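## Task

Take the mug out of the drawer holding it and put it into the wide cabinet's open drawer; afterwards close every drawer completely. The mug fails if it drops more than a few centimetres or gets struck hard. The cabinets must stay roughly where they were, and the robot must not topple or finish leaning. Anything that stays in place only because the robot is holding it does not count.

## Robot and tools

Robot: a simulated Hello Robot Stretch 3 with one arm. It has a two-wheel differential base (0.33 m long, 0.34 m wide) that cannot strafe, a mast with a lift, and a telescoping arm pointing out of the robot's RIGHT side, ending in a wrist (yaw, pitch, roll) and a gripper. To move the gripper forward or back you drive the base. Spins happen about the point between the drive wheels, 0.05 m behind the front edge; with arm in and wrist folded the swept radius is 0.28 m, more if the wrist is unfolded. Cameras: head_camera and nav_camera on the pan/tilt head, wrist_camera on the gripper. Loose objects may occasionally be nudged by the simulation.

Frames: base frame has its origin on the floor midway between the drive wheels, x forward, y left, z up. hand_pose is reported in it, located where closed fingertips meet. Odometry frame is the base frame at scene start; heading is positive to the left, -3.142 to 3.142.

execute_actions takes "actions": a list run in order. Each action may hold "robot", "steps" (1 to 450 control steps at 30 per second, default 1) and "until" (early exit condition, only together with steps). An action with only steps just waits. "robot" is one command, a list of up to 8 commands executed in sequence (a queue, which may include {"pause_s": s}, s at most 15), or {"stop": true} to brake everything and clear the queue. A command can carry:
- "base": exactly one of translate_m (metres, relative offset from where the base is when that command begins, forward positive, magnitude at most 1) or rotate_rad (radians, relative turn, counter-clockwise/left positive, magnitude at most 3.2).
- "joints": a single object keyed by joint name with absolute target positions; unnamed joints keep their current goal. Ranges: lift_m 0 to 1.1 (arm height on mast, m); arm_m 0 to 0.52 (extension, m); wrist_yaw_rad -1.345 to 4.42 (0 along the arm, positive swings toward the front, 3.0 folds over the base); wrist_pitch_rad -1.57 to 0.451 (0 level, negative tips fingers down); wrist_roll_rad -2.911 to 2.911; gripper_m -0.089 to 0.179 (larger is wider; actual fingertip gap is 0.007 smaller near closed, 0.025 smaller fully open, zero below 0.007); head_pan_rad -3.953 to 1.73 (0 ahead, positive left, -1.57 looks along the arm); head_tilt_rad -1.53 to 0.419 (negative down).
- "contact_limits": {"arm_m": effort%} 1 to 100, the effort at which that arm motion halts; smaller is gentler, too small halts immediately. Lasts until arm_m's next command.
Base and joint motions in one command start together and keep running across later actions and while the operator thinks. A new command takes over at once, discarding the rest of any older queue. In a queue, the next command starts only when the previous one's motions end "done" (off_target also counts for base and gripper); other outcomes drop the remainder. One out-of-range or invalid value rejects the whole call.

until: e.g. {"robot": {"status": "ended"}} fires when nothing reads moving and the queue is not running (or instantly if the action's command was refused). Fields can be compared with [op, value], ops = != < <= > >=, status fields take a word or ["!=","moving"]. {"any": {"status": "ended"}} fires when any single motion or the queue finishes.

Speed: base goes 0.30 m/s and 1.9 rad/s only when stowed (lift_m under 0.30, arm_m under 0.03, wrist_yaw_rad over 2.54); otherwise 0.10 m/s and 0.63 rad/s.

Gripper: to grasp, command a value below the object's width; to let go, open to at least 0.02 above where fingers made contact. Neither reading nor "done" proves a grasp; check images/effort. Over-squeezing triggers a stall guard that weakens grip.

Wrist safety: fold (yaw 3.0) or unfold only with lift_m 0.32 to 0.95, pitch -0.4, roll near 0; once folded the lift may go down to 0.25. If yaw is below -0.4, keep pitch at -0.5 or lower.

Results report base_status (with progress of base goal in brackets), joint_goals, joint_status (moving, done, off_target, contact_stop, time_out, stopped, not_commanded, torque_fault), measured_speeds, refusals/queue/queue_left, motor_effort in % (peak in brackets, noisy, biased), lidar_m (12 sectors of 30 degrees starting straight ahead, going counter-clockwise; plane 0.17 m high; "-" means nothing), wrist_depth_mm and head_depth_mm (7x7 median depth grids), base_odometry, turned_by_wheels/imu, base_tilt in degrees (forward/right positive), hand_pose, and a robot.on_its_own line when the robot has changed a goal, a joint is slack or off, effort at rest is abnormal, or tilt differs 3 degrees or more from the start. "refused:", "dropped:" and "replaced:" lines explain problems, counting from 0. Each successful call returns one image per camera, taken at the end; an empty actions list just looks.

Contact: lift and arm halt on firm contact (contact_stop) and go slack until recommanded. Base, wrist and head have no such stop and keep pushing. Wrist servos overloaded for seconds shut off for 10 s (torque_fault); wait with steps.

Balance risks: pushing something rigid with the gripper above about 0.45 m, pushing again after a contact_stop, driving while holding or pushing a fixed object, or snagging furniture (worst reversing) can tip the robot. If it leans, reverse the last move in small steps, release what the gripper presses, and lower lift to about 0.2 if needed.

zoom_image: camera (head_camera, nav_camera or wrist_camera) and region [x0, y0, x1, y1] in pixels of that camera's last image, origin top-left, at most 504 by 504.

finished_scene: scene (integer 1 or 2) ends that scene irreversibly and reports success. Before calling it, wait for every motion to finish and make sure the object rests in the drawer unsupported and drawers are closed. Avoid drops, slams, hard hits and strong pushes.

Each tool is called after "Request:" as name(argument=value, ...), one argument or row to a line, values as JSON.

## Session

Request:
execute_actions(
  actions=[],
)

Scene clock: 0.00 s.
robot.base_odometry: x=+0.000 y=+0.000 heading=+0.000 (m, m, rad; robot's odometry frame)
robot.turned_by_wheels: +0.000 (rad since the last result)
robot.turned_by_imu: +0.000 (rad since the last result)
robot.base_tilt: forward=+0.2 right=-1.6 (deg)
robot.lidar_m: 0.95 1.77 1.73 1.82 2.12 2.07 1.64 2.98 2.61 2.31 1.75 0.91
robot.head_depth_mm: 1684 1699 1682 1669 1628 1185 1184 / 1773 1793 1796 1783 1732 1254 1256 / 1861 1919 1909 1921 1898 1349 1330 / 1923 2058 2061 2043 2063 2065 2033 / 1922 2247 2228 2214 2247 2220 2193 / 1911 2320 2305 2275 2248 2242 2241 / 1904 2073 2021 1999 2006 2002 2000
robot.base_status: not_commanded
robot.joint_positions: lift_m=+0.601 arm_m=+0.000 wrist_yaw_rad=+2.816 wrist_pitch_rad=-0.366 wrist_roll_rad=-0.016 gripper_m=+0.037 head_pan_rad=-0.011 head_tilt_rad=-0.002
robot.joint_goals: lift_m=+0.601 arm_m=+0.000 wrist_yaw_rad=+2.816 wrist_pitch_rad=-0.366 wrist_roll_rad=-0.016 gripper_m=+0.037 head_pan_rad=-0.011 head_tilt_rad=-0.002
robot.joint_status: lift_m=not_commanded arm_m=not_commanded wrist_yaw_rad=not_commanded wrist_pitch_rad=not_commanded wrist_roll_rad=not_commanded gripper_m=not_commanded head_pan_rad=not_commanded head_tilt_rad=not_commanded
robot.measured_speeds: translate_m=+0.000 rotate_rad=+0.000 lift_m=+0.000 arm_m=+0.000 wrist_yaw_rad=+0.000 wrist_pitch_rad=+0.000 wrist_roll_rad=+0.000 head_pan_rad=+0.000 head_tilt_rad=+0.000
robot: refusals=0 queue=idle queue_left=0
robot.motor_effort: left_wheel=+0 right_wheel=+0 lift_m=+22 arm_m=+0 wrist_yaw_rad=+0 wrist_pitch_rad=+4 wrist_roll_rad=+0 gripper_m=+0 head_pan_rad=+1 head_tilt_rad=+2 (%)
robot.hand_pose: x=+0.0525 y=+0.0733 z=+0.6254 quat_wxyz=(+0.240, +0.701, +0.016, +0.671) (m; robot's base frame)
robot.wrist_depth_mm: - - - - - - - / - - - - - - - / - - - - - - - / - - - - - - - / - - - - - - - / 932 982 - 956 - - - / 803 - 804 827 842 895 867
pictures: head_camera (sideways: a quarter turn clockwise sets it upright), nav_camera (sideways: a quarter turn counterclockwise sets it upright), wrist_camera
camera_calibration (this result's frames):
head_camera: T_world_to_cam=[[0.0142825, 0.0413484, -0.999043, 1.31875], [-0.0483037, 0.998007, 0.0406149, -0.0532811], [0.998731, 0.0476774, 0.0162513, -0.0721347], [0, 0, 0, 1]] pos_world=[0.0506345, 0.00208611, 1.32082]
nav_camera: T_world_to_cam=[[0.0324159, -0.0503434, 0.998206, -1.25661], [-0.0124563, -0.998673, -0.0499625, 0.11221], [0.999397, -0.0108144, -0.033, -0.00778199], [0, 0, 0, 1]] pos_world=[0.0499092, 0.0487145, 1.25971]
wrist_camera: T_world_to_cam=[[0.943451, -0.325368, 0.0635223, -0.0754788], [-0.100059, -0.46216, -0.881133, 0.630734], [0.31605, 0.824951, -0.468582, 0.385694], [0, 0, 0, 1]] pos_world=[0.0124225, -0.0512363, 0.741285]
Images, in order (width x height): head_camera 896x504, nav_camera 672x504, wrist_camera 644x364.

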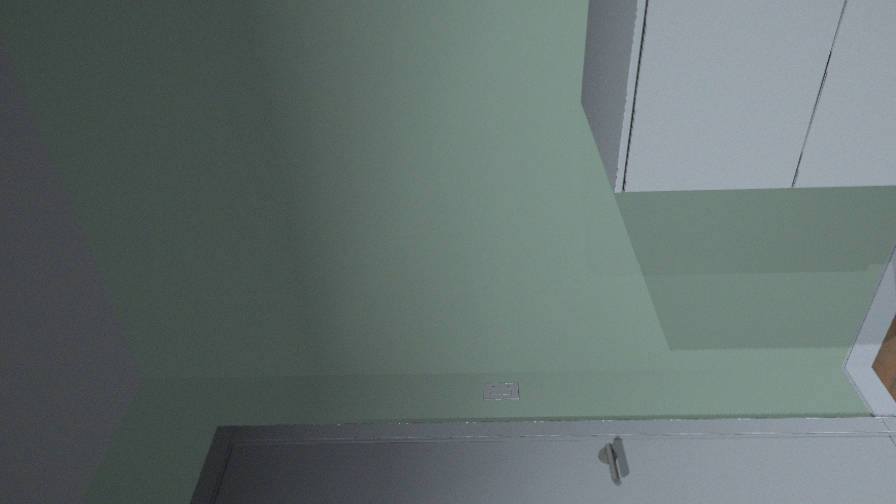

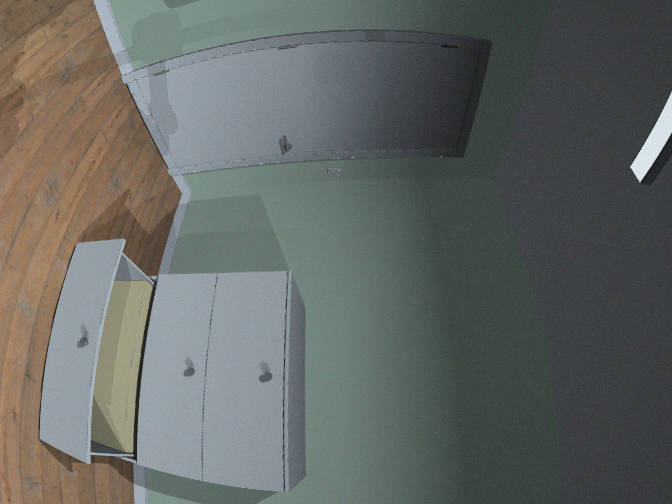

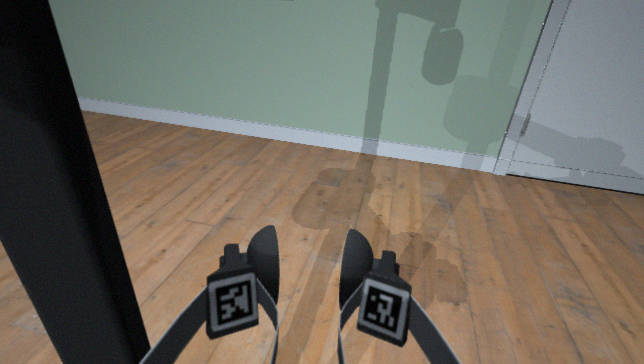

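Request:
execute_actions(
  actions=[
    {"robot":{"joints":{"head_pan_rad":-0.45,"head_tilt_rad":-0.75,"wrist_yaw_rad":3.0,"wrist_pitch_rad":-0.4,"lift_m":0.28}},"steps":60,"until":{"robot":{"head_pan_rad_status":"done"}}},
  ],
)

Request:
execute_actions(
  actions=[
    {"robot":{"joints":{"head_pan_rad":-2.0,"head_tilt_rad":-0.5}},"steps":90,"until":{"robot":{"head_pan_rad_status":"done"}}},
  ],
)

Request:
execute_actions(
  actions=[
    {"robot":{"joints":{"head_pan_rad":-3.3,"head_tilt_rad":-0.5}},"steps":90,"until":{"robot":{"head_pan_rad_status":"done"}}},
  ],
)

Scene clock: 6.63 s.
robot.base_odometry: x=+0.000 y=+0.000 heading=+0.000 (m, m, rad; robot's odometry frame)
robot.turned_by_wheels: +0.000 (rad since the last result)
robot.turned_by_imu: -0.001 (rad since the last result)
robot.base_tilt: forward=+0.2 right=-1.6 (deg)
robot.lidar_m: 0.95 1.77 1.73 1.82 2.12 2.06 1.64 2.97 2.61 2.31 1.75 0.91
robot.head_depth_mm: 1081 1151 1382 1878 1520 1361 1184 / 1096 1163 1321 1526 1337 1359 1195 / 1103 1178 1338 1546 1347 1382 1200 / 1114 1203 1366 1617 1384 1386 1206 / 1143 1217 1393 1631 1409 1385 1208 / 1155 1241 1414 1615 1452 1394 1215 / 1176 1259 1460 1648 1488 1410 1219
robot.base_status: not_commanded
robot.joint_positions: lift_m=+0.525 arm_m=+0.000 wrist_yaw_rad=+2.997 wrist_pitch_rad=-0.411 wrist_roll_rad=-0.016 gripper_m=+0.037 head_pan_rad=-0.443 head_tilt_rad=-0.740
robot.joint_goals: lift_m=+0.280 arm_m=+0.000 wrist_yaw_rad=+3.000 wrist_pitch_rad=-0.400 wrist_roll_rad=-0.016 gripper_m=+0.037 head_pan_rad=-0.450 head_tilt_rad=-0.750
robot.joint_status: lift_m=moving arm_m=not_commanded wrist_yaw_rad=moving wrist_pitch_rad=moving wrist_roll_rad=not_commanded gripper_m=not_commanded head_pan_rad=done head_tilt_rad=done
robot.measured_speeds: translate_m=+0.000 rotate_rad=+0.000 lift_m=-0.110 arm_m=+0.000 wrist_yaw_rad=+0.000 wrist_pitch_rad=+0.000 wrist_roll_rad=+0.000 head_pan_rad=+0.000 head_tilt_rad=+0.000
robot: refusals=0 queue=running queue_left=0
robot.motor_effort: left_wheel=+1(1) right_wheel=+0(0) lift_m=+11(21) arm_m=-1(0) wrist_yaw_rad=+3(4) wrist_pitch_rad=+5(6) wrist_roll_rad=+0(0) gripper_m=+1(1) head_pan_rad=-3(25) head_tilt_rad=-2(25) (%)
robot.hand_pose: x=+0.0112 y=+0.0777 z=+0.5389 quat_wxyz=(+0.194, +0.695, +0.096, +0.686) (m; robot's base frame)
robot.wrist_depth_mm: - - - - - - - / - - - - - - - / - - - - - - - / - - - - - - - / 972 993 - - - - - / 808 808 - 861 870 904 905 / 688 682 710 741 710 762 770
pictures: head_camera (sideways: a quarter turn clockwise sets it upright), nav_camera (sideways: a quarter turn counterclockwise sets it upright), wrist_camera
camera_calibration (this result's frames):
head_camera: T_world_to_cam=[[-0.58076, 0.321351, -0.747965, 0.99462], [0.412719, 0.908186, 0.0697302, -0.0939426], [0.701698, -0.268202, -0.660066, 0.809843], [0, 0, 0, 1]] pos_world=[0.0481422, -0.017103, 1.28504]
nav_camera: T_world_to_cam=[[0.607869, -0.34361, 0.71584, -0.891649], [-0.459552, -0.887431, -0.0357377, 0.0963747], [0.647539, -0.307242, -0.697349, 0.858906], [0, 0, 0, 1]] pos_world=[0.0301207, 0.0430384, 1.24068]
wrist_camera: T_world_to_cam=[[0.987007, -0.147484, 0.063757, -0.044034], [-0.0210182, -0.511911, -0.858781, 0.543273], [0.159294, 0.846284, -0.50836, 0.376148], [0, 0, 0, 1]] pos_world=[-0.00503767, -0.0467152, 0.660579]
Images, in order (width x height): head_camera 896x504, nav_camera 672x504, wrist_camera 644x364.

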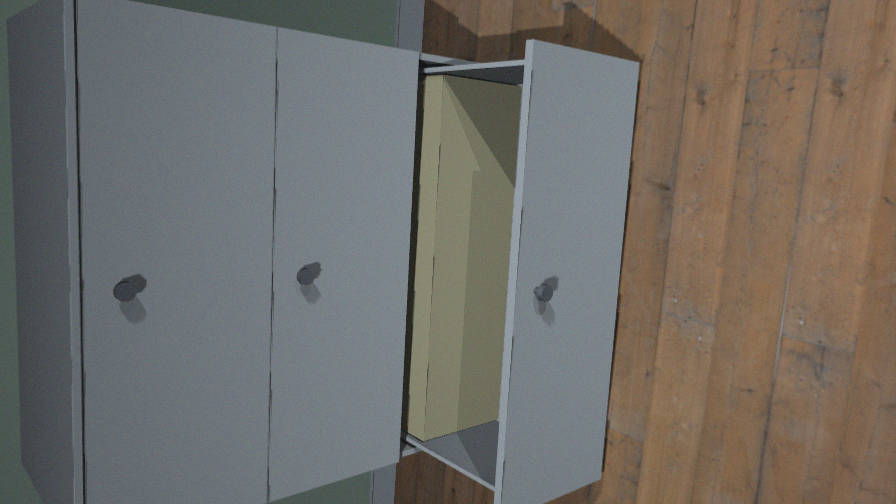

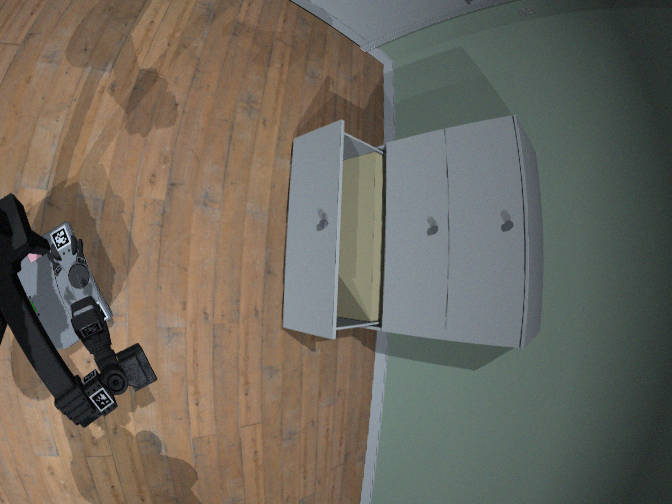

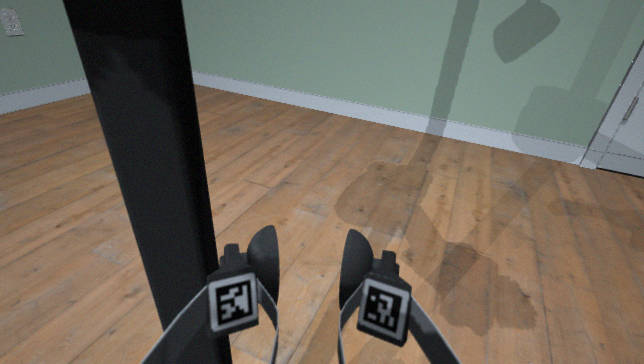

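Scene clock: 7.93 s.
robot.base_odometry: x=+0.000 y=+0.000 heading=+0.000 (m, m, rad; robot's odometry frame)
robot.turned_by_wheels: +0.000 (rad since the last result)
robot.turned_by_imu: +0.000 (rad since the last result)
robot.base_tilt: forward=+0.2 right=-1.6 (deg)
robot.lidar_m: 0.95 1.77 1.72 1.82 2.12 2.06 1.63 2.99 2.61 2.31 1.75 0.91
robot.head_depth_mm: 2536 2682 2933 2707 2044 1632 1351 / 2582 2816 3039 2752 2057 1642 1352 / 2650 2867 3107 2811 2098 1638 1355 / 2704 2912 3176 2802 2099 1649 1366 / 2763 2978 2707 2717 2106 1655 1376 / 2807 3029 2569 2702 2123 1669 1382 / 2870 3040 3263 2925 2129 1679 1390
robot.base_status: not_commanded
robot.joint_positions: lift_m=+0.382 arm_m=+0.000 wrist_yaw_rad=+2.997 wrist_pitch_rad=-0.411 wrist_roll_rad=-0.016 gripper_m=+0.037 head_pan_rad=-1.993 head_tilt_rad=-0.508
robot.joint_goals: lift_m=+0.280 arm_m=+0.000 wrist_yaw_rad=+3.000 wrist_pitch_rad=-0.400 wrist_roll_rad=-0.016 gripper_m=+0.037 head_pan_rad=-2.000 head_tilt_rad=-0.500
robot.joint_status: lift_m=moving arm_m=not_commanded wrist_yaw_rad=moving wrist_pitch_rad=moving wrist_roll_rad=not_commanded gripper_m=not_commanded head_pan_rad=done head_tilt_rad=done
robot.measured_speeds: translate_m=+0.000 rotate_rad=+0.000 lift_m=-0.110 arm_m=+0.000 wrist_yaw_rad=+0.000 wrist_pitch_rad=+0.000 wrist_roll_rad=+0.000 head_pan_rad=+0.000 head_tilt_rad=+0.000
robot: refusals=0 queue=done queue_left=0
robot.motor_effort: left_wheel=+1(1) right_wheel=+0(0) lift_m=+12(12) arm_m=+0(0) wrist_yaw_rad=+1(0) wrist_pitch_rad=+4(4) wrist_roll_rad=+0(0) gripper_m=+0(0) head_pan_rad=-4(33) head_tilt_rad=+3(15) (%)
robot.hand_pose: x=+0.0112 y=+0.0777 z=+0.3959 quat_wxyz=(+0.194, +0.695, +0.096, +0.686) (m; robot's base frame)
robot.wrist_depth_mm: - - - - - - - / - - - - - - - / - - - - - - - / 939 946 998 - - - - / 745 749 814 791 845 826 840 / 620 623 - 663 692 685 708 / 536 542 546 565 560 585 601
pictures: head_camera (sideways: a quarter turn clockwise sets it upright), nav_camera (sideways: a quarter turn counterclockwise sets it upright), wrist_camera
camera_calibration (this result's frames):
head_camera: T_world_to_cam=[[0.231216, 0.413678, -0.880574, 1.16256], [0.922996, -0.379433, 0.0641034, -0.0897502], [-0.307601, -0.827587, -0.469554, 0.568146], [0, 0, 0, 1]] pos_world=[-0.0111999, -0.0447878, 1.29625]
nav_camera: T_world_to_cam=[[-0.255563, -0.447167, 0.857163, -1.07061], [-0.900577, 0.432582, -0.042837, 0.108319], [-0.351638, -0.782889, -0.51326, 0.625521], [0, 0, 0, 1]] pos_world=[0.0438983, -0.0358842, 1.24338]
wrist_camera: T_world_to_cam=[[0.987011, -0.147457, 0.0637572, -0.0349129], [-0.021013, -0.511958, -0.858753, 0.420446], [0.15927, 0.84626, -0.508407, 0.303473], [0, 0, 0, 1]] pos_world=[-0.00504001, -0.046715, 0.517573]
Images, in order (width x height): head_camera 896x504, nav_camera 672x504, wrist_camera 644x364.

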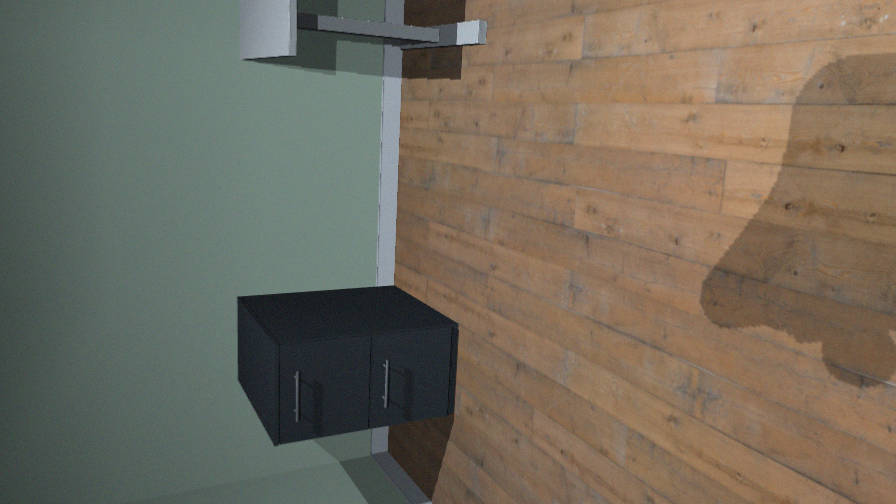

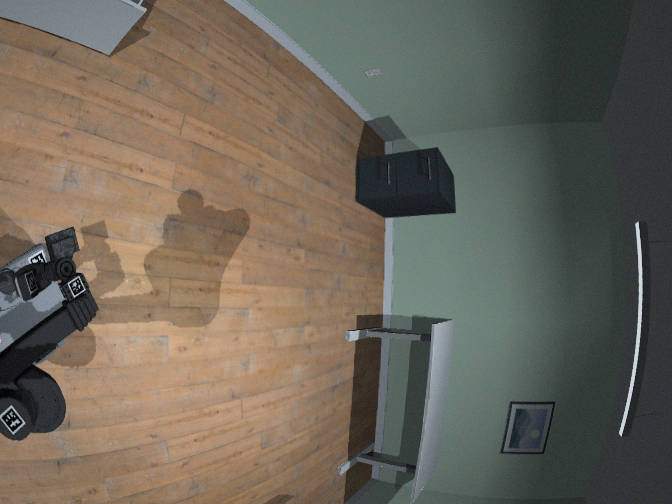

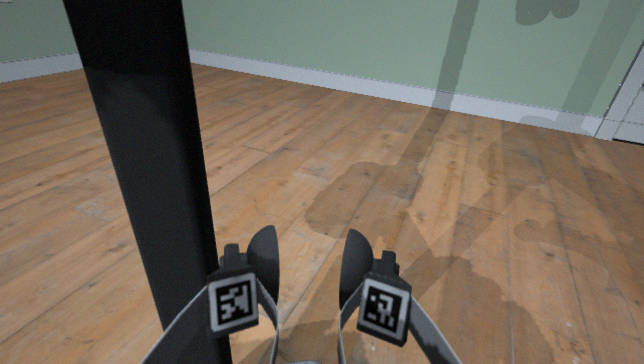

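Scene clock: 9.13 s.
robot.base_odometry: x=+0.000 y=+0.000 heading=+0.000 (m, m, rad; robot's odometry frame)
robot.turned_by_wheels: +0.000 (rad since the last result)
robot.turned_by_imu: +0.000 (rad since the last result)
robot.base_tilt: forward=+0.1 right=-1.6 (deg)
robot.lidar_m: 0.95 1.77 1.73 1.82 2.12 2.06 1.64 2.98 2.61 2.31 1.74 0.91
robot.head_depth_mm: 1758 1877 2012 2207 2037 1620 1348 / 1836 1967 2135 2294 2032 1638 1354 / 1907 2055 2185 2075 2017 1641 1359 / 1981 2173 2215 1797 1978 1654 1372 / 2084 2265 2425 1901 2012 1660 1379 / 2178 2398 2626 2758 2088 1673 1391 / 2302 2524 2793 2918 2125 1681 1382
robot.base_status: not_commanded
robot.joint_positions: lift_m=+0.281 arm_m=+0.000 wrist_yaw_rad=+2.997 wrist_pitch_rad=-0.413 wrist_roll_rad=-0.016 gripper_m=+0.037 head_pan_rad=-3.293 head_tilt_rad=-0.507
robot.joint_goals: lift_m=+0.280 arm_m=+0.000 wrist_yaw_rad=+3.000 wrist_pitch_rad=-0.400 wrist_roll_rad=-0.016 gripper_m=+0.037 head_pan_rad=-3.300 head_tilt_rad=-0.500
robot.joint_status: lift_m=moving arm_m=not_commanded wrist_yaw_rad=moving wrist_pitch_rad=moving wrist_roll_rad=not_commanded gripper_m=not_commanded head_pan_rad=done head_tilt_rad=done
robot.measured_speeds: translate_m=+0.000 rotate_rad=+0.000 lift_m=-0.002 arm_m=+0.000 wrist_yaw_rad=+0.000 wrist_pitch_rad=+0.000 wrist_roll_rad=+0.000 head_pan_rad=+0.000 head_tilt_rad=+0.000
robot: refusals=0 queue=done queue_left=0
robot.motor_effort: left_wheel=+1(0) right_wheel=+0(0) lift_m=+13(13) arm_m=+0(0) wrist_yaw_rad=+6(4) wrist_pitch_rad=+4(4) wrist_roll_rad=+0(0) gripper_m=+0(0) head_pan_rad=-3(38) head_tilt_rad=+4(4) (%)
robot.hand_pose: x=+0.0111 y=+0.0775 z=+0.2944 quat_wxyz=(+0.194, +0.695, +0.096, +0.686) (m; robot's base frame)
robot.wrist_depth_mm: - - - - - - - / - - - - - - - / 977 - - - - - - / 737 756 760 825 841 862 876 / 592 601 669 639 660 671 699 / 492 499 - 528 551 554 568 / 446 - - - 445 469 486
pictures: head_camera (sideways: a quarter turn clockwise sets it upright), nav_camera (sideways: a quarter turn counterclockwise sets it upright), wrist_camera
camera_calibration (this result's frames):
head_camera: T_world_to_cam=[[0.460376, -0.112113, -0.880616, 1.16121], [-0.118686, -0.990861, 0.0641005, -0.0833922], [-0.879754, 0.0750066, -0.469474, 0.571533], [0, 0, 0, 1]] pos_world=[-0.041684, 0.00468822, 1.29625]
nav_camera: T_world_to_cam=[[-0.49916, 0.126615, 0.85721, -1.06918], [0.175897, 0.983476, -0.0428393, 0.101756], [-0.848469, 0.129397, -0.513183, 0.628451], [0, 0, 0, 1]] pos_world=[-0.01837, -0.0460194, 1.24338]
wrist_camera: T_world_to_cam=[[0.987048, -0.147211, 0.0637614, -0.028428], [-0.0210777, -0.513005, -0.858127, 0.33315], [0.159036, 0.845668, -0.509464, 0.252391], [0, 0, 0, 1]] pos_world=[-0.00505732, -0.0467158, 0.416281]
Images, in order (width x height): head_camera 896x504, nav_camera 672x504, wrist_camera 644x364.

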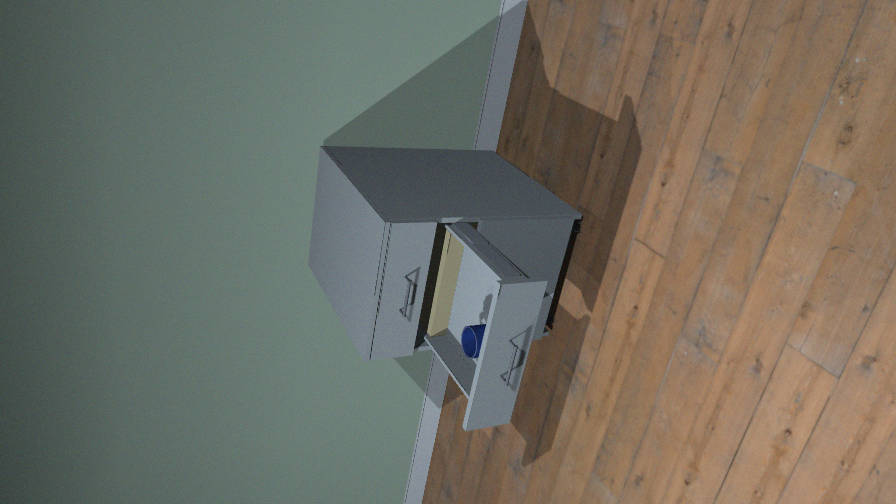

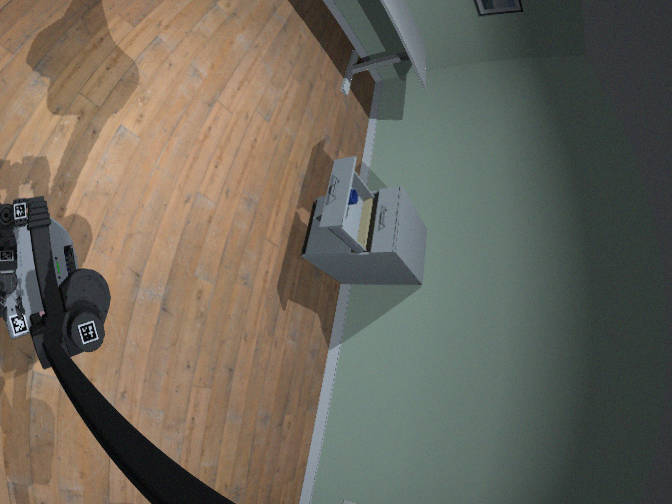

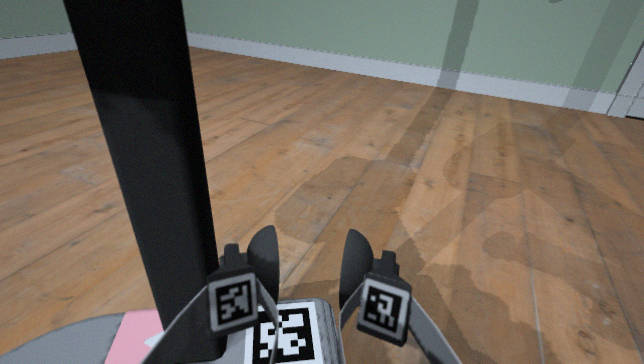

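Request:
zoom_image(
  camera="head_camera",
  region=[300, 140, 600, 440],
)

Region (300, 140, 600, 440) of head_camera's 896x504 image, scaled by 1.680, with more detail than that image has.

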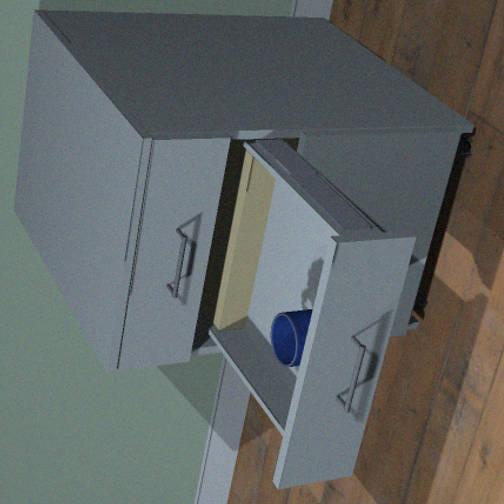

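Request:
execute_actions(
  actions=[
    {"robot":{"base":{"rotate_rad":0.325},"joints":{"head_pan_rad":-1.57,"head_tilt_rad":-0.9}},"steps":90,"until":{"robot":{"base_status":"done"}}},
    {"robot":{"base":{"translate_m":-1.0}},"steps":150,"until":{"robot":{"translate_m":["<=",-0.395]}}},
    {"robot":{"base":{"translate_m":-0.86}},"steps":200,"until":{"robot":{"base_status":["!=","moving"]}}},
    {"robot":{"base":{"rotate_rad":-2.45}},"steps":12},
    {"robot":{"joints":{"lift_m":0.70}},"steps":250,"until":{"robot":{"status":"ended"}}},
  ],
)

Scene clock: 55.30 s.
robot.base_odometry: x=-1.191 y=-0.401 heading=-2.125 (m, m, rad; robot's odometry frame)
robot.turned_by_wheels: -2.125 (rad since the last result)
robot.turned_by_imu: -2.152 (rad since the last result)
robot.base_tilt: forward=+0.1 right=-1.6 (deg)
robot.lidar_m: 1.68 1.68 2.12 2.50 2.15 2.79 2.71 1.77 0.71 0.69 1.34 1.74
robot.head_depth_mm: 1147 1238 971 986 977 823 - / 1155 1199 978 992 1005 824 1099 / 1153 1222 989 992 1004 827 - / 1157 1243 993 1003 1012 835 1118 / 1171 1333 1589 1709 1462 1269 1154 / 1161 1339 1580 1725 1480 1294 1159 / 1168 1350 1594 1725 1497 1307 1161
robot.base_status: done (rotate_rad -2.4499 of -2.4500)
robot.joint_positions: lift_m=+0.699 arm_m=+0.000 wrist_yaw_rad=+2.998 wrist_pitch_rad=-0.413 wrist_roll_rad=-0.016 gripper_m=+0.037 head_pan_rad=-1.577 head_tilt_rad=-0.889
robot.joint_goals: lift_m=+0.700 arm_m=+0.000 wrist_yaw_rad=+3.000 wrist_pitch_rad=-0.400 wrist_roll_rad=-0.016 gripper_m=+0.037 head_pan_rad=-1.570 head_tilt_rad=-0.900
robot.joint_status: lift_m=done arm_m=not_commanded wrist_yaw_rad=done wrist_pitch_rad=done wrist_roll_rad=not_commanded gripper_m=not_commanded head_pan_rad=done head_tilt_rad=done
robot.measured_speeds: translate_m=+0.000 rotate_rad=+0.000 lift_m=+0.000 arm_m=+0.000 wrist_yaw_rad=+0.000 wrist_pitch_rad=+0.000 wrist_roll_rad=+0.000 head_pan_rad=+0.000 head_tilt_rad=+0.000
robot: refusals=0 queue=done queue_left=0
robot.motor_effort: left_wheel=+2(8) right_wheel=-1(6) lift_m=+30(32) arm_m=-1(0) wrist_yaw_rad=+1(1) wrist_pitch_rad=+4(2) wrist_roll_rad=+0(0) gripper_m=+0(1) head_pan_rad=+3(36) head_tilt_rad=-3(20) (%)
robot.hand_pose: x=+0.0110 y=+0.0775 z=+0.7132 quat_wxyz=(+0.194, +0.695, +0.097, +0.686) (m; robot's base frame)
robot.wrist_depth_mm: - - - - - - - / - - - - - - - / - - - - - - - / - - - - - - - / - - - - - - - / 996 - - - - - - / 871 911 878 890 925 924 984
pictures: head_camera (sideways: a quarter turn clockwise sets it upright), nav_camera (sideways: a quarter turn counterclockwise sets it upright), wrist_camera
camera_calibration (this result's frames):
head_camera: T_world_to_cam=[[0.0459395, 0.765923, -0.641289, 0.851783], [0.99745, -0.0000699226, 0.07137, -0.0996307], [0.0546191, -0.642933, -0.763973, 0.948928], [0, 0, 0, 1]] pos_world=[0.00841659, -0.0423105, 1.2783]
nav_camera: T_world_to_cam=[[-0.0546024, -0.794757, 0.604467, -0.742484], [-0.998502, 0.0456698, -0.0301492, 0.0923803], [-0.00364455, -0.605207, -0.79606, 0.991243], [0, 0, 0, 1]] pos_world=[0.0553131, 0.005594, 1.24068]
wrist_camera: T_world_to_cam=[[0.987155, -0.146492, 0.0637634, -0.055035], [-0.0207665, -0.513365, -0.857919, 0.692376], [0.158412, 0.845575, -0.509813, 0.466083], [0, 0, 0, 1]] pos_world=[-0.00512676, -0.0467293, 0.835127]
Images, in order (width x height): head_camera 896x504, nav_camera 672x504, wrist_camera 644x364.

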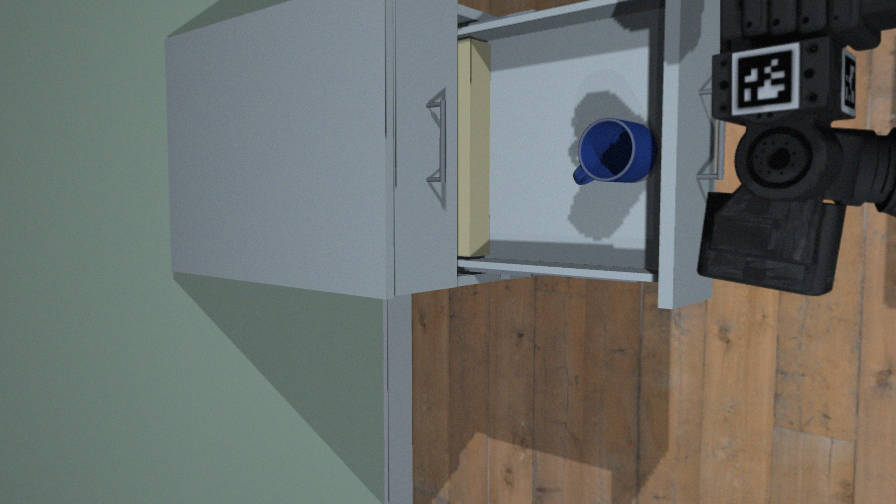

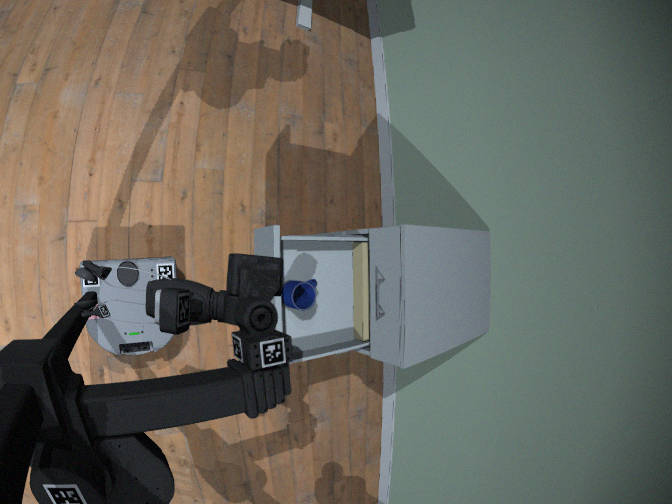

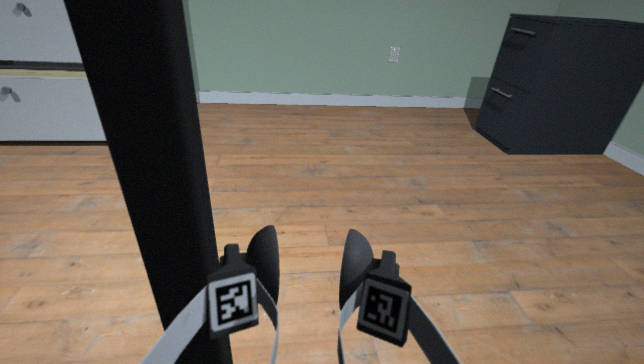

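Request:
execute_actions(
  actions=[
    {"robot":{"base":{"translate_m":-0.044},"joints":{"wrist_yaw_rad":0.0,"arm_m":0.336,"head_tilt_rad":-1.0}},"steps":60,"until":{"robot":{"wrist_yaw_rad":["<",2.4]}}},
    {"robot":{"joints":{"wrist_pitch_rad":-1.57,"wrist_roll_rad":0.0,"gripper_m":0.14,"lift_m":0.67}},"steps":200,"until":{"robot":{"status":"ended"}}},
  ],
)

Scene clock: 79.00 s.
robot.base_odometry: x=-1.168 y=-0.364 heading=-2.125 (m, m, rad; robot's odometry frame)
robot.turned_by_wheels: +0.000 (rad since the last result)
robot.turned_by_imu: -0.001 (rad since the last result)
robot.base_tilt: forward=+0.1 right=-1.6 (deg)
robot.lidar_m: 1.72 1.72 2.15 2.50 2.16 2.76 2.66 1.77 0.71 0.69 1.34 1.78
robot.head_depth_mm: 1172 1092 923 1578 - - - / 1155 1021 - 1071 947 1226 1148 / 1174 1030 - 1031 909 1236 1149 / 1183 1039 932 1083 959 1242 1146 / 1211 1325 967 1530 996 1247 1128 / 1227 1431 1711 1580 1401 1259 1134 / 1227 1435 1727 1595 1407 1267 1143
robot.base_status: done (translate_m -0.0440 of -0.0440)
robot.joint_positions: lift_m=+0.671 arm_m=+0.336 wrist_yaw_rad=+0.002 wrist_pitch_rad=-1.558 wrist_roll_rad=-0.003 gripper_m=+0.140 head_pan_rad=-1.577 head_tilt_rad=-0.988
robot.joint_goals: lift_m=+0.670 arm_m=+0.336 wrist_yaw_rad=+0.000 wrist_pitch_rad=-1.570 wrist_roll_rad=+0.000 gripper_m=+0.140 head_pan_rad=-1.570 head_tilt_rad=-1.000
robot.joint_status: lift_m=done arm_m=done wrist_yaw_rad=done wrist_pitch_rad=done wrist_roll_rad=done gripper_m=done head_pan_rad=done head_tilt_rad=done
robot.measured_speeds: translate_m=+0.000 rotate_rad=+0.000 lift_m=+0.000 arm_m=+0.000 wrist_yaw_rad=+0.000 wrist_pitch_rad=+0.000 wrist_roll_rad=+0.000 head_pan_rad=+0.000 head_tilt_rad=+0.000
robot: refusals=0 queue=done queue_left=0
robot.motor_effort: left_wheel=+2(2) right_wheel=-2(6) lift_m=+12(31) arm_m=+2(3) wrist_yaw_rad=-1(1) wrist_pitch_rad=-2(5) wrist_roll_rad=+2(2) gripper_m=+0(97) head_pan_rad=+3(3) head_tilt_rad=-3(10) (%)
robot.hand_pose: x=-0.0217 y=-0.4600 z=+0.5527 quat_wxyz=(+0.504, +0.498, -0.502, -0.496) (m; robot's base frame)
robot.wrist_depth_mm: 667 290 300 302 307 307 281 / 681 293 305 306 310 313 707 / 702 298 313 313 314 319 715 / 699 305 315 313 319 325 746 / 722 312 324 291 327 327 757 / 730 - 306 302 330 287 775 / 742 222 230 234 248 237 790
pictures: head_camera (sideways: a quarter turn clockwise sets it upright), nav_camera (sideways: a quarter turn counterclockwise sets it upright), wrist_camera
camera_calibration (this result's frames):
head_camera: T_world_to_cam=[[0.0462779, 0.825193, -0.562952, 0.749717], [0.997409, -0.00709959, 0.071586, -0.0999025], [0.0550755, -0.564806, -0.823384, 1.02617], [0, 0, 0, 1]] pos_world=[0.00843149, -0.0397839, 1.27414]
nav_camera: T_world_to_cam=[[-0.0549189, -0.850272, 0.523471, -0.636963], [-0.998486, 0.0484313, -0.0260873, 0.0870884], [-0.00317111, -0.524111, -0.851644, 1.0635], [0, 0, 0, 1]] pos_world=[0.0553478, 0.0115827, 1.24143]
wrist_camera: T_world_to_cam=[[-0.998548, -0.0447885, 0.0299393, -0.0688485], [-0.041219, 0.992994, 0.110743, 0.435135], [-0.0346895, 0.109348, -0.993398, 0.768341], [0, 0, 0, 1]] pos_world=[-0.0241593, -0.519186, 0.717142]
Images, in order (width x height): head_camera 896x504, nav_camera 672x504, wrist_camera 644x364.

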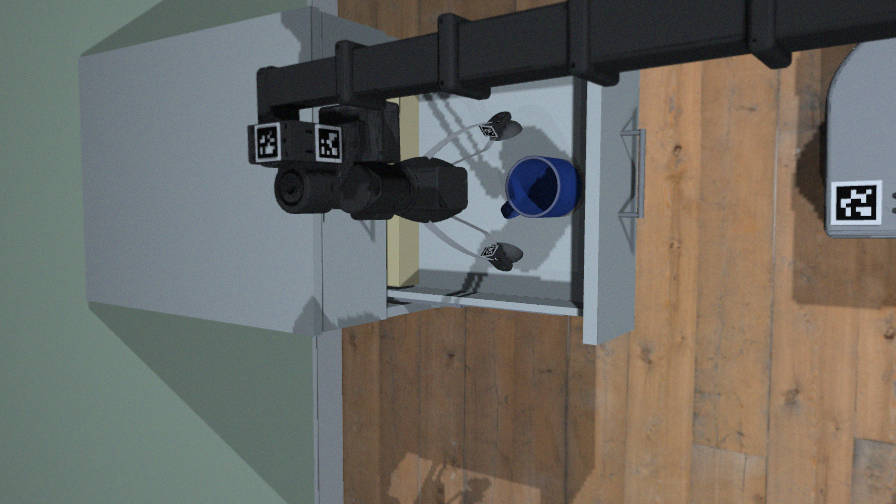

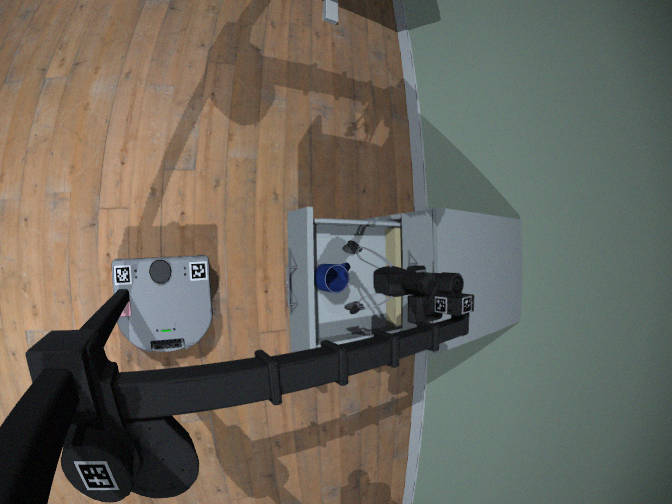

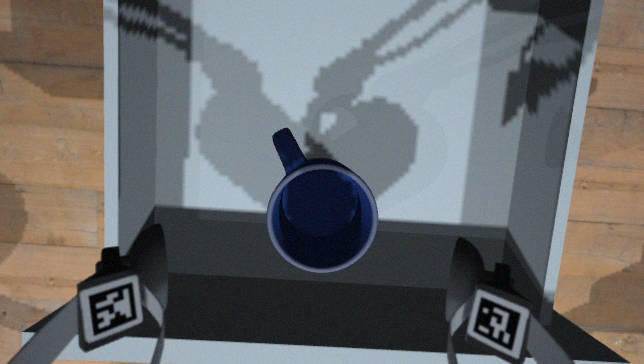

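Request:
execute_actions(
  actions=[
    {"robot":{"base":{"translate_m":-0.009},"joints":{"arm_m":0.342,"lift_m":0.60}},"steps":100,"until":{"robot":{"status":"ended"}}},
  ],
)

Scene clock: 93.37 s.
robot.base_odometry: x=-1.163 y=-0.356 heading=-2.125 (m, m, rad; robot's odometry frame)
robot.turned_by_wheels: +0.000 (rad since the last result)
robot.turned_by_imu: -0.001 (rad since the last result)
robot.base_tilt: forward=+0.1 right=-1.6 (deg)
robot.lidar_m: 1.73 1.74 2.16 2.49 2.15 2.74 2.65 1.78 0.71 0.69 1.33 1.79
robot.head_depth_mm: 1184 1299 927 1520 1374 - - / 1164 1015 908 1032 896 1222 1150 / 1178 1031 915 - 905 1235 1145 / 1185 1039 930 1079 939 1240 1137 / 1193 1322 960 1508 994 1251 1139 / 1224 1424 1712 1579 1402 1257 1133 / 1217 1439 1722 1602 1415 1265 1140
robot.base_status: done (translate_m -0.0090 of -0.0090)
robot.joint_positions: lift_m=+0.601 arm_m=+0.342 wrist_yaw_rad=+0.002 wrist_pitch_rad=-1.558 wrist_roll_rad=-0.003 gripper_m=+0.140 head_pan_rad=-1.577 head_tilt_rad=-0.988
robot.joint_goals: lift_m=+0.600 arm_m=+0.342 wrist_yaw_rad=+0.000 wrist_pitch_rad=-1.570 wrist_roll_rad=+0.000 gripper_m=+0.140 head_pan_rad=-1.570 head_tilt_rad=-1.000
robot.joint_status: lift_m=done arm_m=done wrist_yaw_rad=done wrist_pitch_rad=done wrist_roll_rad=done gripper_m=done head_pan_rad=done head_tilt_rad=done
robot.measured_speeds: translate_m=+0.000 rotate_rad=+0.000 lift_m=+0.000 arm_m=+0.000 wrist_yaw_rad=+0.000 wrist_pitch_rad=+0.000 wrist_roll_rad=+0.000 head_pan_rad=+0.000 head_tilt_rad=+0.000
robot: refusals=0 queue=done queue_left=0
robot.motor_effort: left_wheel=+2(2) right_wheel=-1(5) lift_m=+12(12) arm_m=+2(2) wrist_yaw_rad=-2(1) wrist_pitch_rad=-2(2) wrist_roll_rad=+2(2) gripper_m=+2(1) head_pan_rad=+2(3) head_tilt_rad=-3(3) (%)
robot.hand_pose: x=-0.0217 y=-0.4658 z=+0.4827 quat_wxyz=(+0.504, +0.498, -0.502, -0.496) (m; robot's base frame)
robot.wrist_depth_mm: 197 228 231 233 236 238 228 / 199 235 236 237 241 241 225 / 202 241 243 242 245 248 222 / 205 245 246 239 251 253 219 / 208 248 247 245 253 257 216 / 211 - 254 207 258 263 223 / - 218 236 225 257 247 222
pictures: head_camera (sideways: a quarter turn clockwise sets it upright), nav_camera (sideways: a quarter turn counterclockwise sets it upright), wrist_camera
camera_calibration (this result's frames):
head_camera: T_world_to_cam=[[0.0462778, 0.825193, -0.562952, 0.749717], [0.997409, -0.00709947, 0.071586, -0.0999025], [0.0550756, -0.564806, -0.823384, 1.02617], [0, 0, 0, 1]] pos_world=[0.0084315, -0.0397839, 1.27414]
nav_camera: T_world_to_cam=[[-0.0549188, -0.850272, 0.523471, -0.636962], [-0.998486, 0.0484312, -0.0260873, 0.0870884], [-0.00317105, -0.524111, -0.851644, 1.0635], [0, 0, 0, 1]] pos_world=[0.0553478, 0.0115827, 1.24143]
wrist_camera: T_world_to_cam=[[-0.998548, -0.0448021, 0.0299188, -0.0670128], [-0.0412182, 0.992941, 0.111217, 0.448468], [-0.0346903, 0.109822, -0.993346, 0.699647], [0, 0, 0, 1]] pos_world=[-0.0241594, -0.525141, 0.647119]
Images, in order (width x height): head_camera 896x504, nav_camera 672x504, wrist_camera 644x364.

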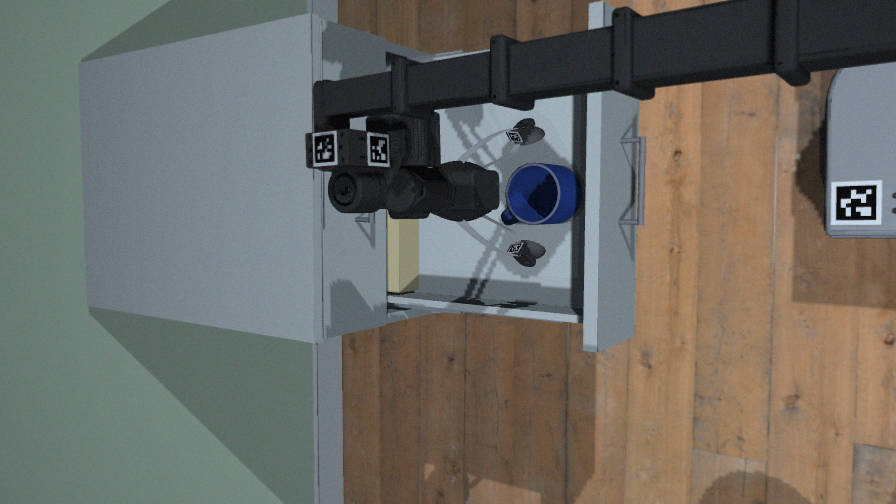

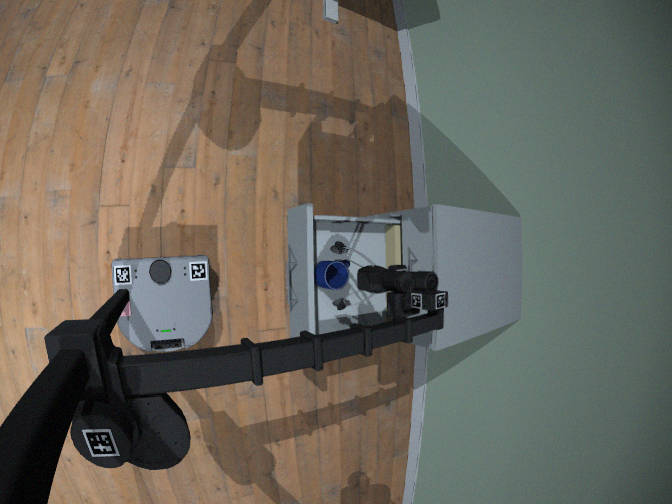

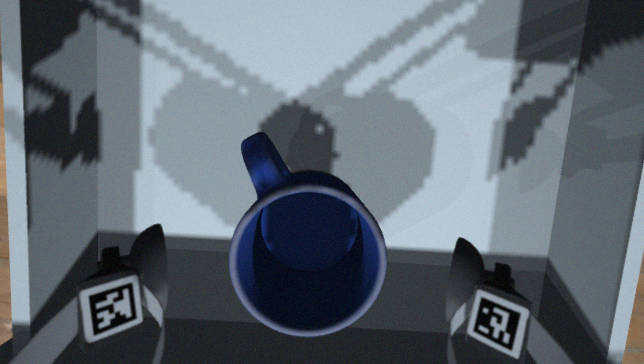

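Request:
execute_actions(
  actions=[
    {"robot":[{"joints":{"lift_m":0.547}},{"joints":{"gripper_m":0.03}}],"steps":150,"until":{"robot":{"status":"ended"}}},
  ],
)

Scene clock: 102.50 s.
robot.base_odometry: x=-1.163 y=-0.356 heading=-2.125 (m, m, rad; robot's odometry frame)
robot.turned_by_wheels: +0.000 (rad since the last result)
robot.turned_by_imu: -0.001 (rad since the last result)
robot.base_tilt: forward=+0.1 right=-1.6 (deg)
robot.lidar_m: 1.73 1.73 2.16 2.49 2.15 2.73 2.65 1.78 0.72 0.69 1.33 1.79
robot.head_depth_mm: 1190 1306 925 1497 1315 1226 - / 1158 1023 912 - 894 1212 1148 / 1178 1027 922 - 901 1235 1151 / 1176 1041 932 1078 931 1242 1141 / 1195 1323 964 1515 996 1245 1129 / 1219 1434 1711 1589 1409 1254 1135 / 1231 1436 1726 1603 1417 1261 1147
robot.base_status: done (translate_m -0.0090 of -0.0090)
robot.joint_positions: lift_m=+0.548 arm_m=+0.342 wrist_yaw_rad=+0.002 wrist_pitch_rad=-1.560 wrist_roll_rad=-0.002 gripper_m=+0.036 head_pan_rad=-1.577 head_tilt_rad=-0.988
robot.joint_goals: lift_m=+0.547 arm_m=+0.342 wrist_yaw_rad=+0.000 wrist_pitch_rad=-1.570 wrist_roll_rad=+0.000 gripper_m=+0.030 head_pan_rad=-1.570 head_tilt_rad=-1.000
robot.joint_status: lift_m=done arm_m=done wrist_yaw_rad=done wrist_pitch_rad=done wrist_roll_rad=done gripper_m=off_target head_pan_rad=done head_tilt_rad=done
robot.measured_speeds: translate_m=+0.000 rotate_rad=+0.000 lift_m=+0.000 arm_m=+0.000 wrist_yaw_rad=+0.000 wrist_pitch_rad=+0.000 wrist_roll_rad=+0.000 head_pan_rad=+0.000 head_tilt_rad=+0.000
robot: refusals=0 queue=done queue_left=0
robot.motor_effort: left_wheel=+2(2) right_wheel=-3(3) lift_m=+12(12) arm_m=+2(2) wrist_yaw_rad=-1(2) wrist_pitch_rad=-2(2) wrist_roll_rad=+2(2) gripper_m=-99(100) head_pan_rad=+3(3) head_tilt_rad=-3(3) (%)
robot.hand_pose: x=-0.0217 y=-0.4655 z=+0.4298 quat_wxyz=(+0.504, +0.498, -0.501, -0.497) (m; robot's base frame)
robot.wrist_depth_mm: 180 181 182 183 185 186 188 / 182 185 185 187 189 191 191 / 187 187 188 191 192 193 196 / 189 192 124 189 196 197 197 / 193 194 190 190 199 201 202 / 196 - 155 192 144 205 206 / 200 204 136 158 135 210 210
pictures: head_camera (sideways: a quarter turn clockwise sets it upright), nav_camera (sideways: a quarter turn counterclockwise sets it upright), wrist_camera
camera_calibration (this result's frames):
head_camera: T_world_to_cam=[[0.0462778, 0.825193, -0.562952, 0.749717], [0.997409, -0.00709947, 0.071586, -0.0999025], [0.0550756, -0.564806, -0.823384, 1.02617], [0, 0, 0, 1]] pos_world=[0.0084315, -0.0397839, 1.27414]
nav_camera: T_world_to_cam=[[-0.0549188, -0.850272, 0.523471, -0.636963], [-0.998486, 0.0484312, -0.0260873, 0.0870884], [-0.00317105, -0.524111, -0.851644, 1.0635], [0, 0, 0, 1]] pos_world=[0.0553478, 0.0115827, 1.24143]
wrist_camera: T_world_to_cam=[[-0.998563, -0.044508, 0.0298583, -0.0652511], [-0.0408865, 0.992806, 0.112534, 0.453411], [-0.0346522, 0.111151, -0.993199, 0.647542], [0, 0, 0, 1]] pos_world=[-0.0241801, -0.525029, 0.594063]
Images, in order (width x height): head_camera 896x504, nav_camera 672x504, wrist_camera 644x364.

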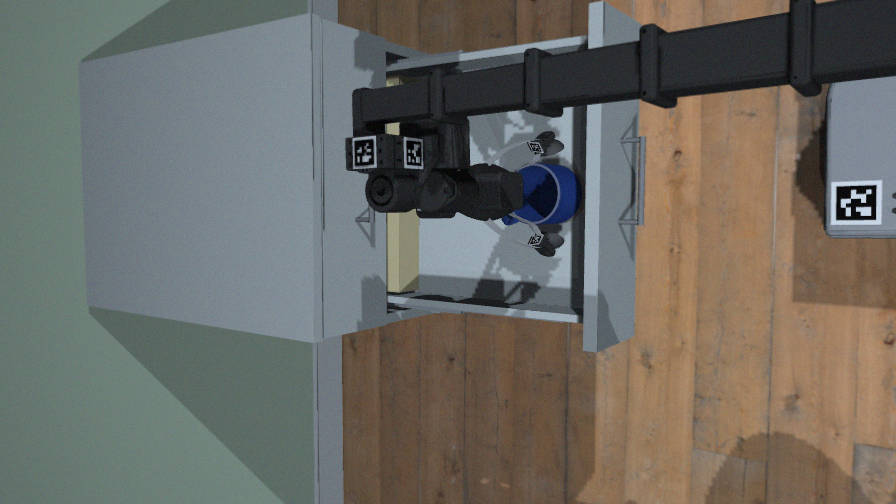

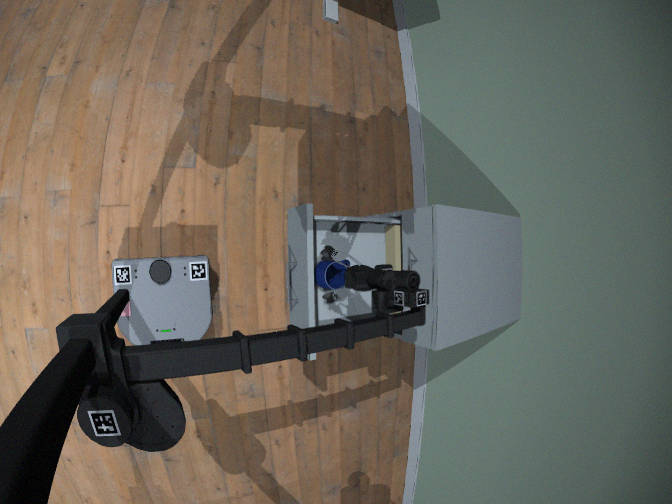

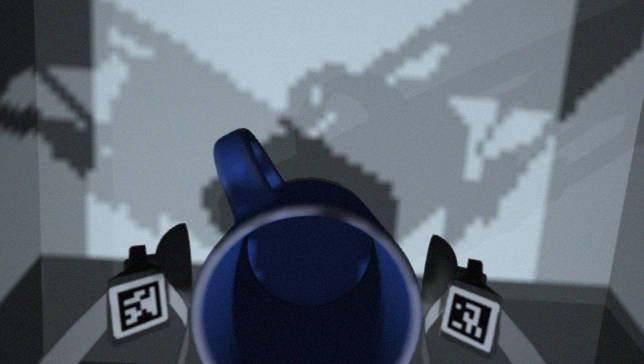

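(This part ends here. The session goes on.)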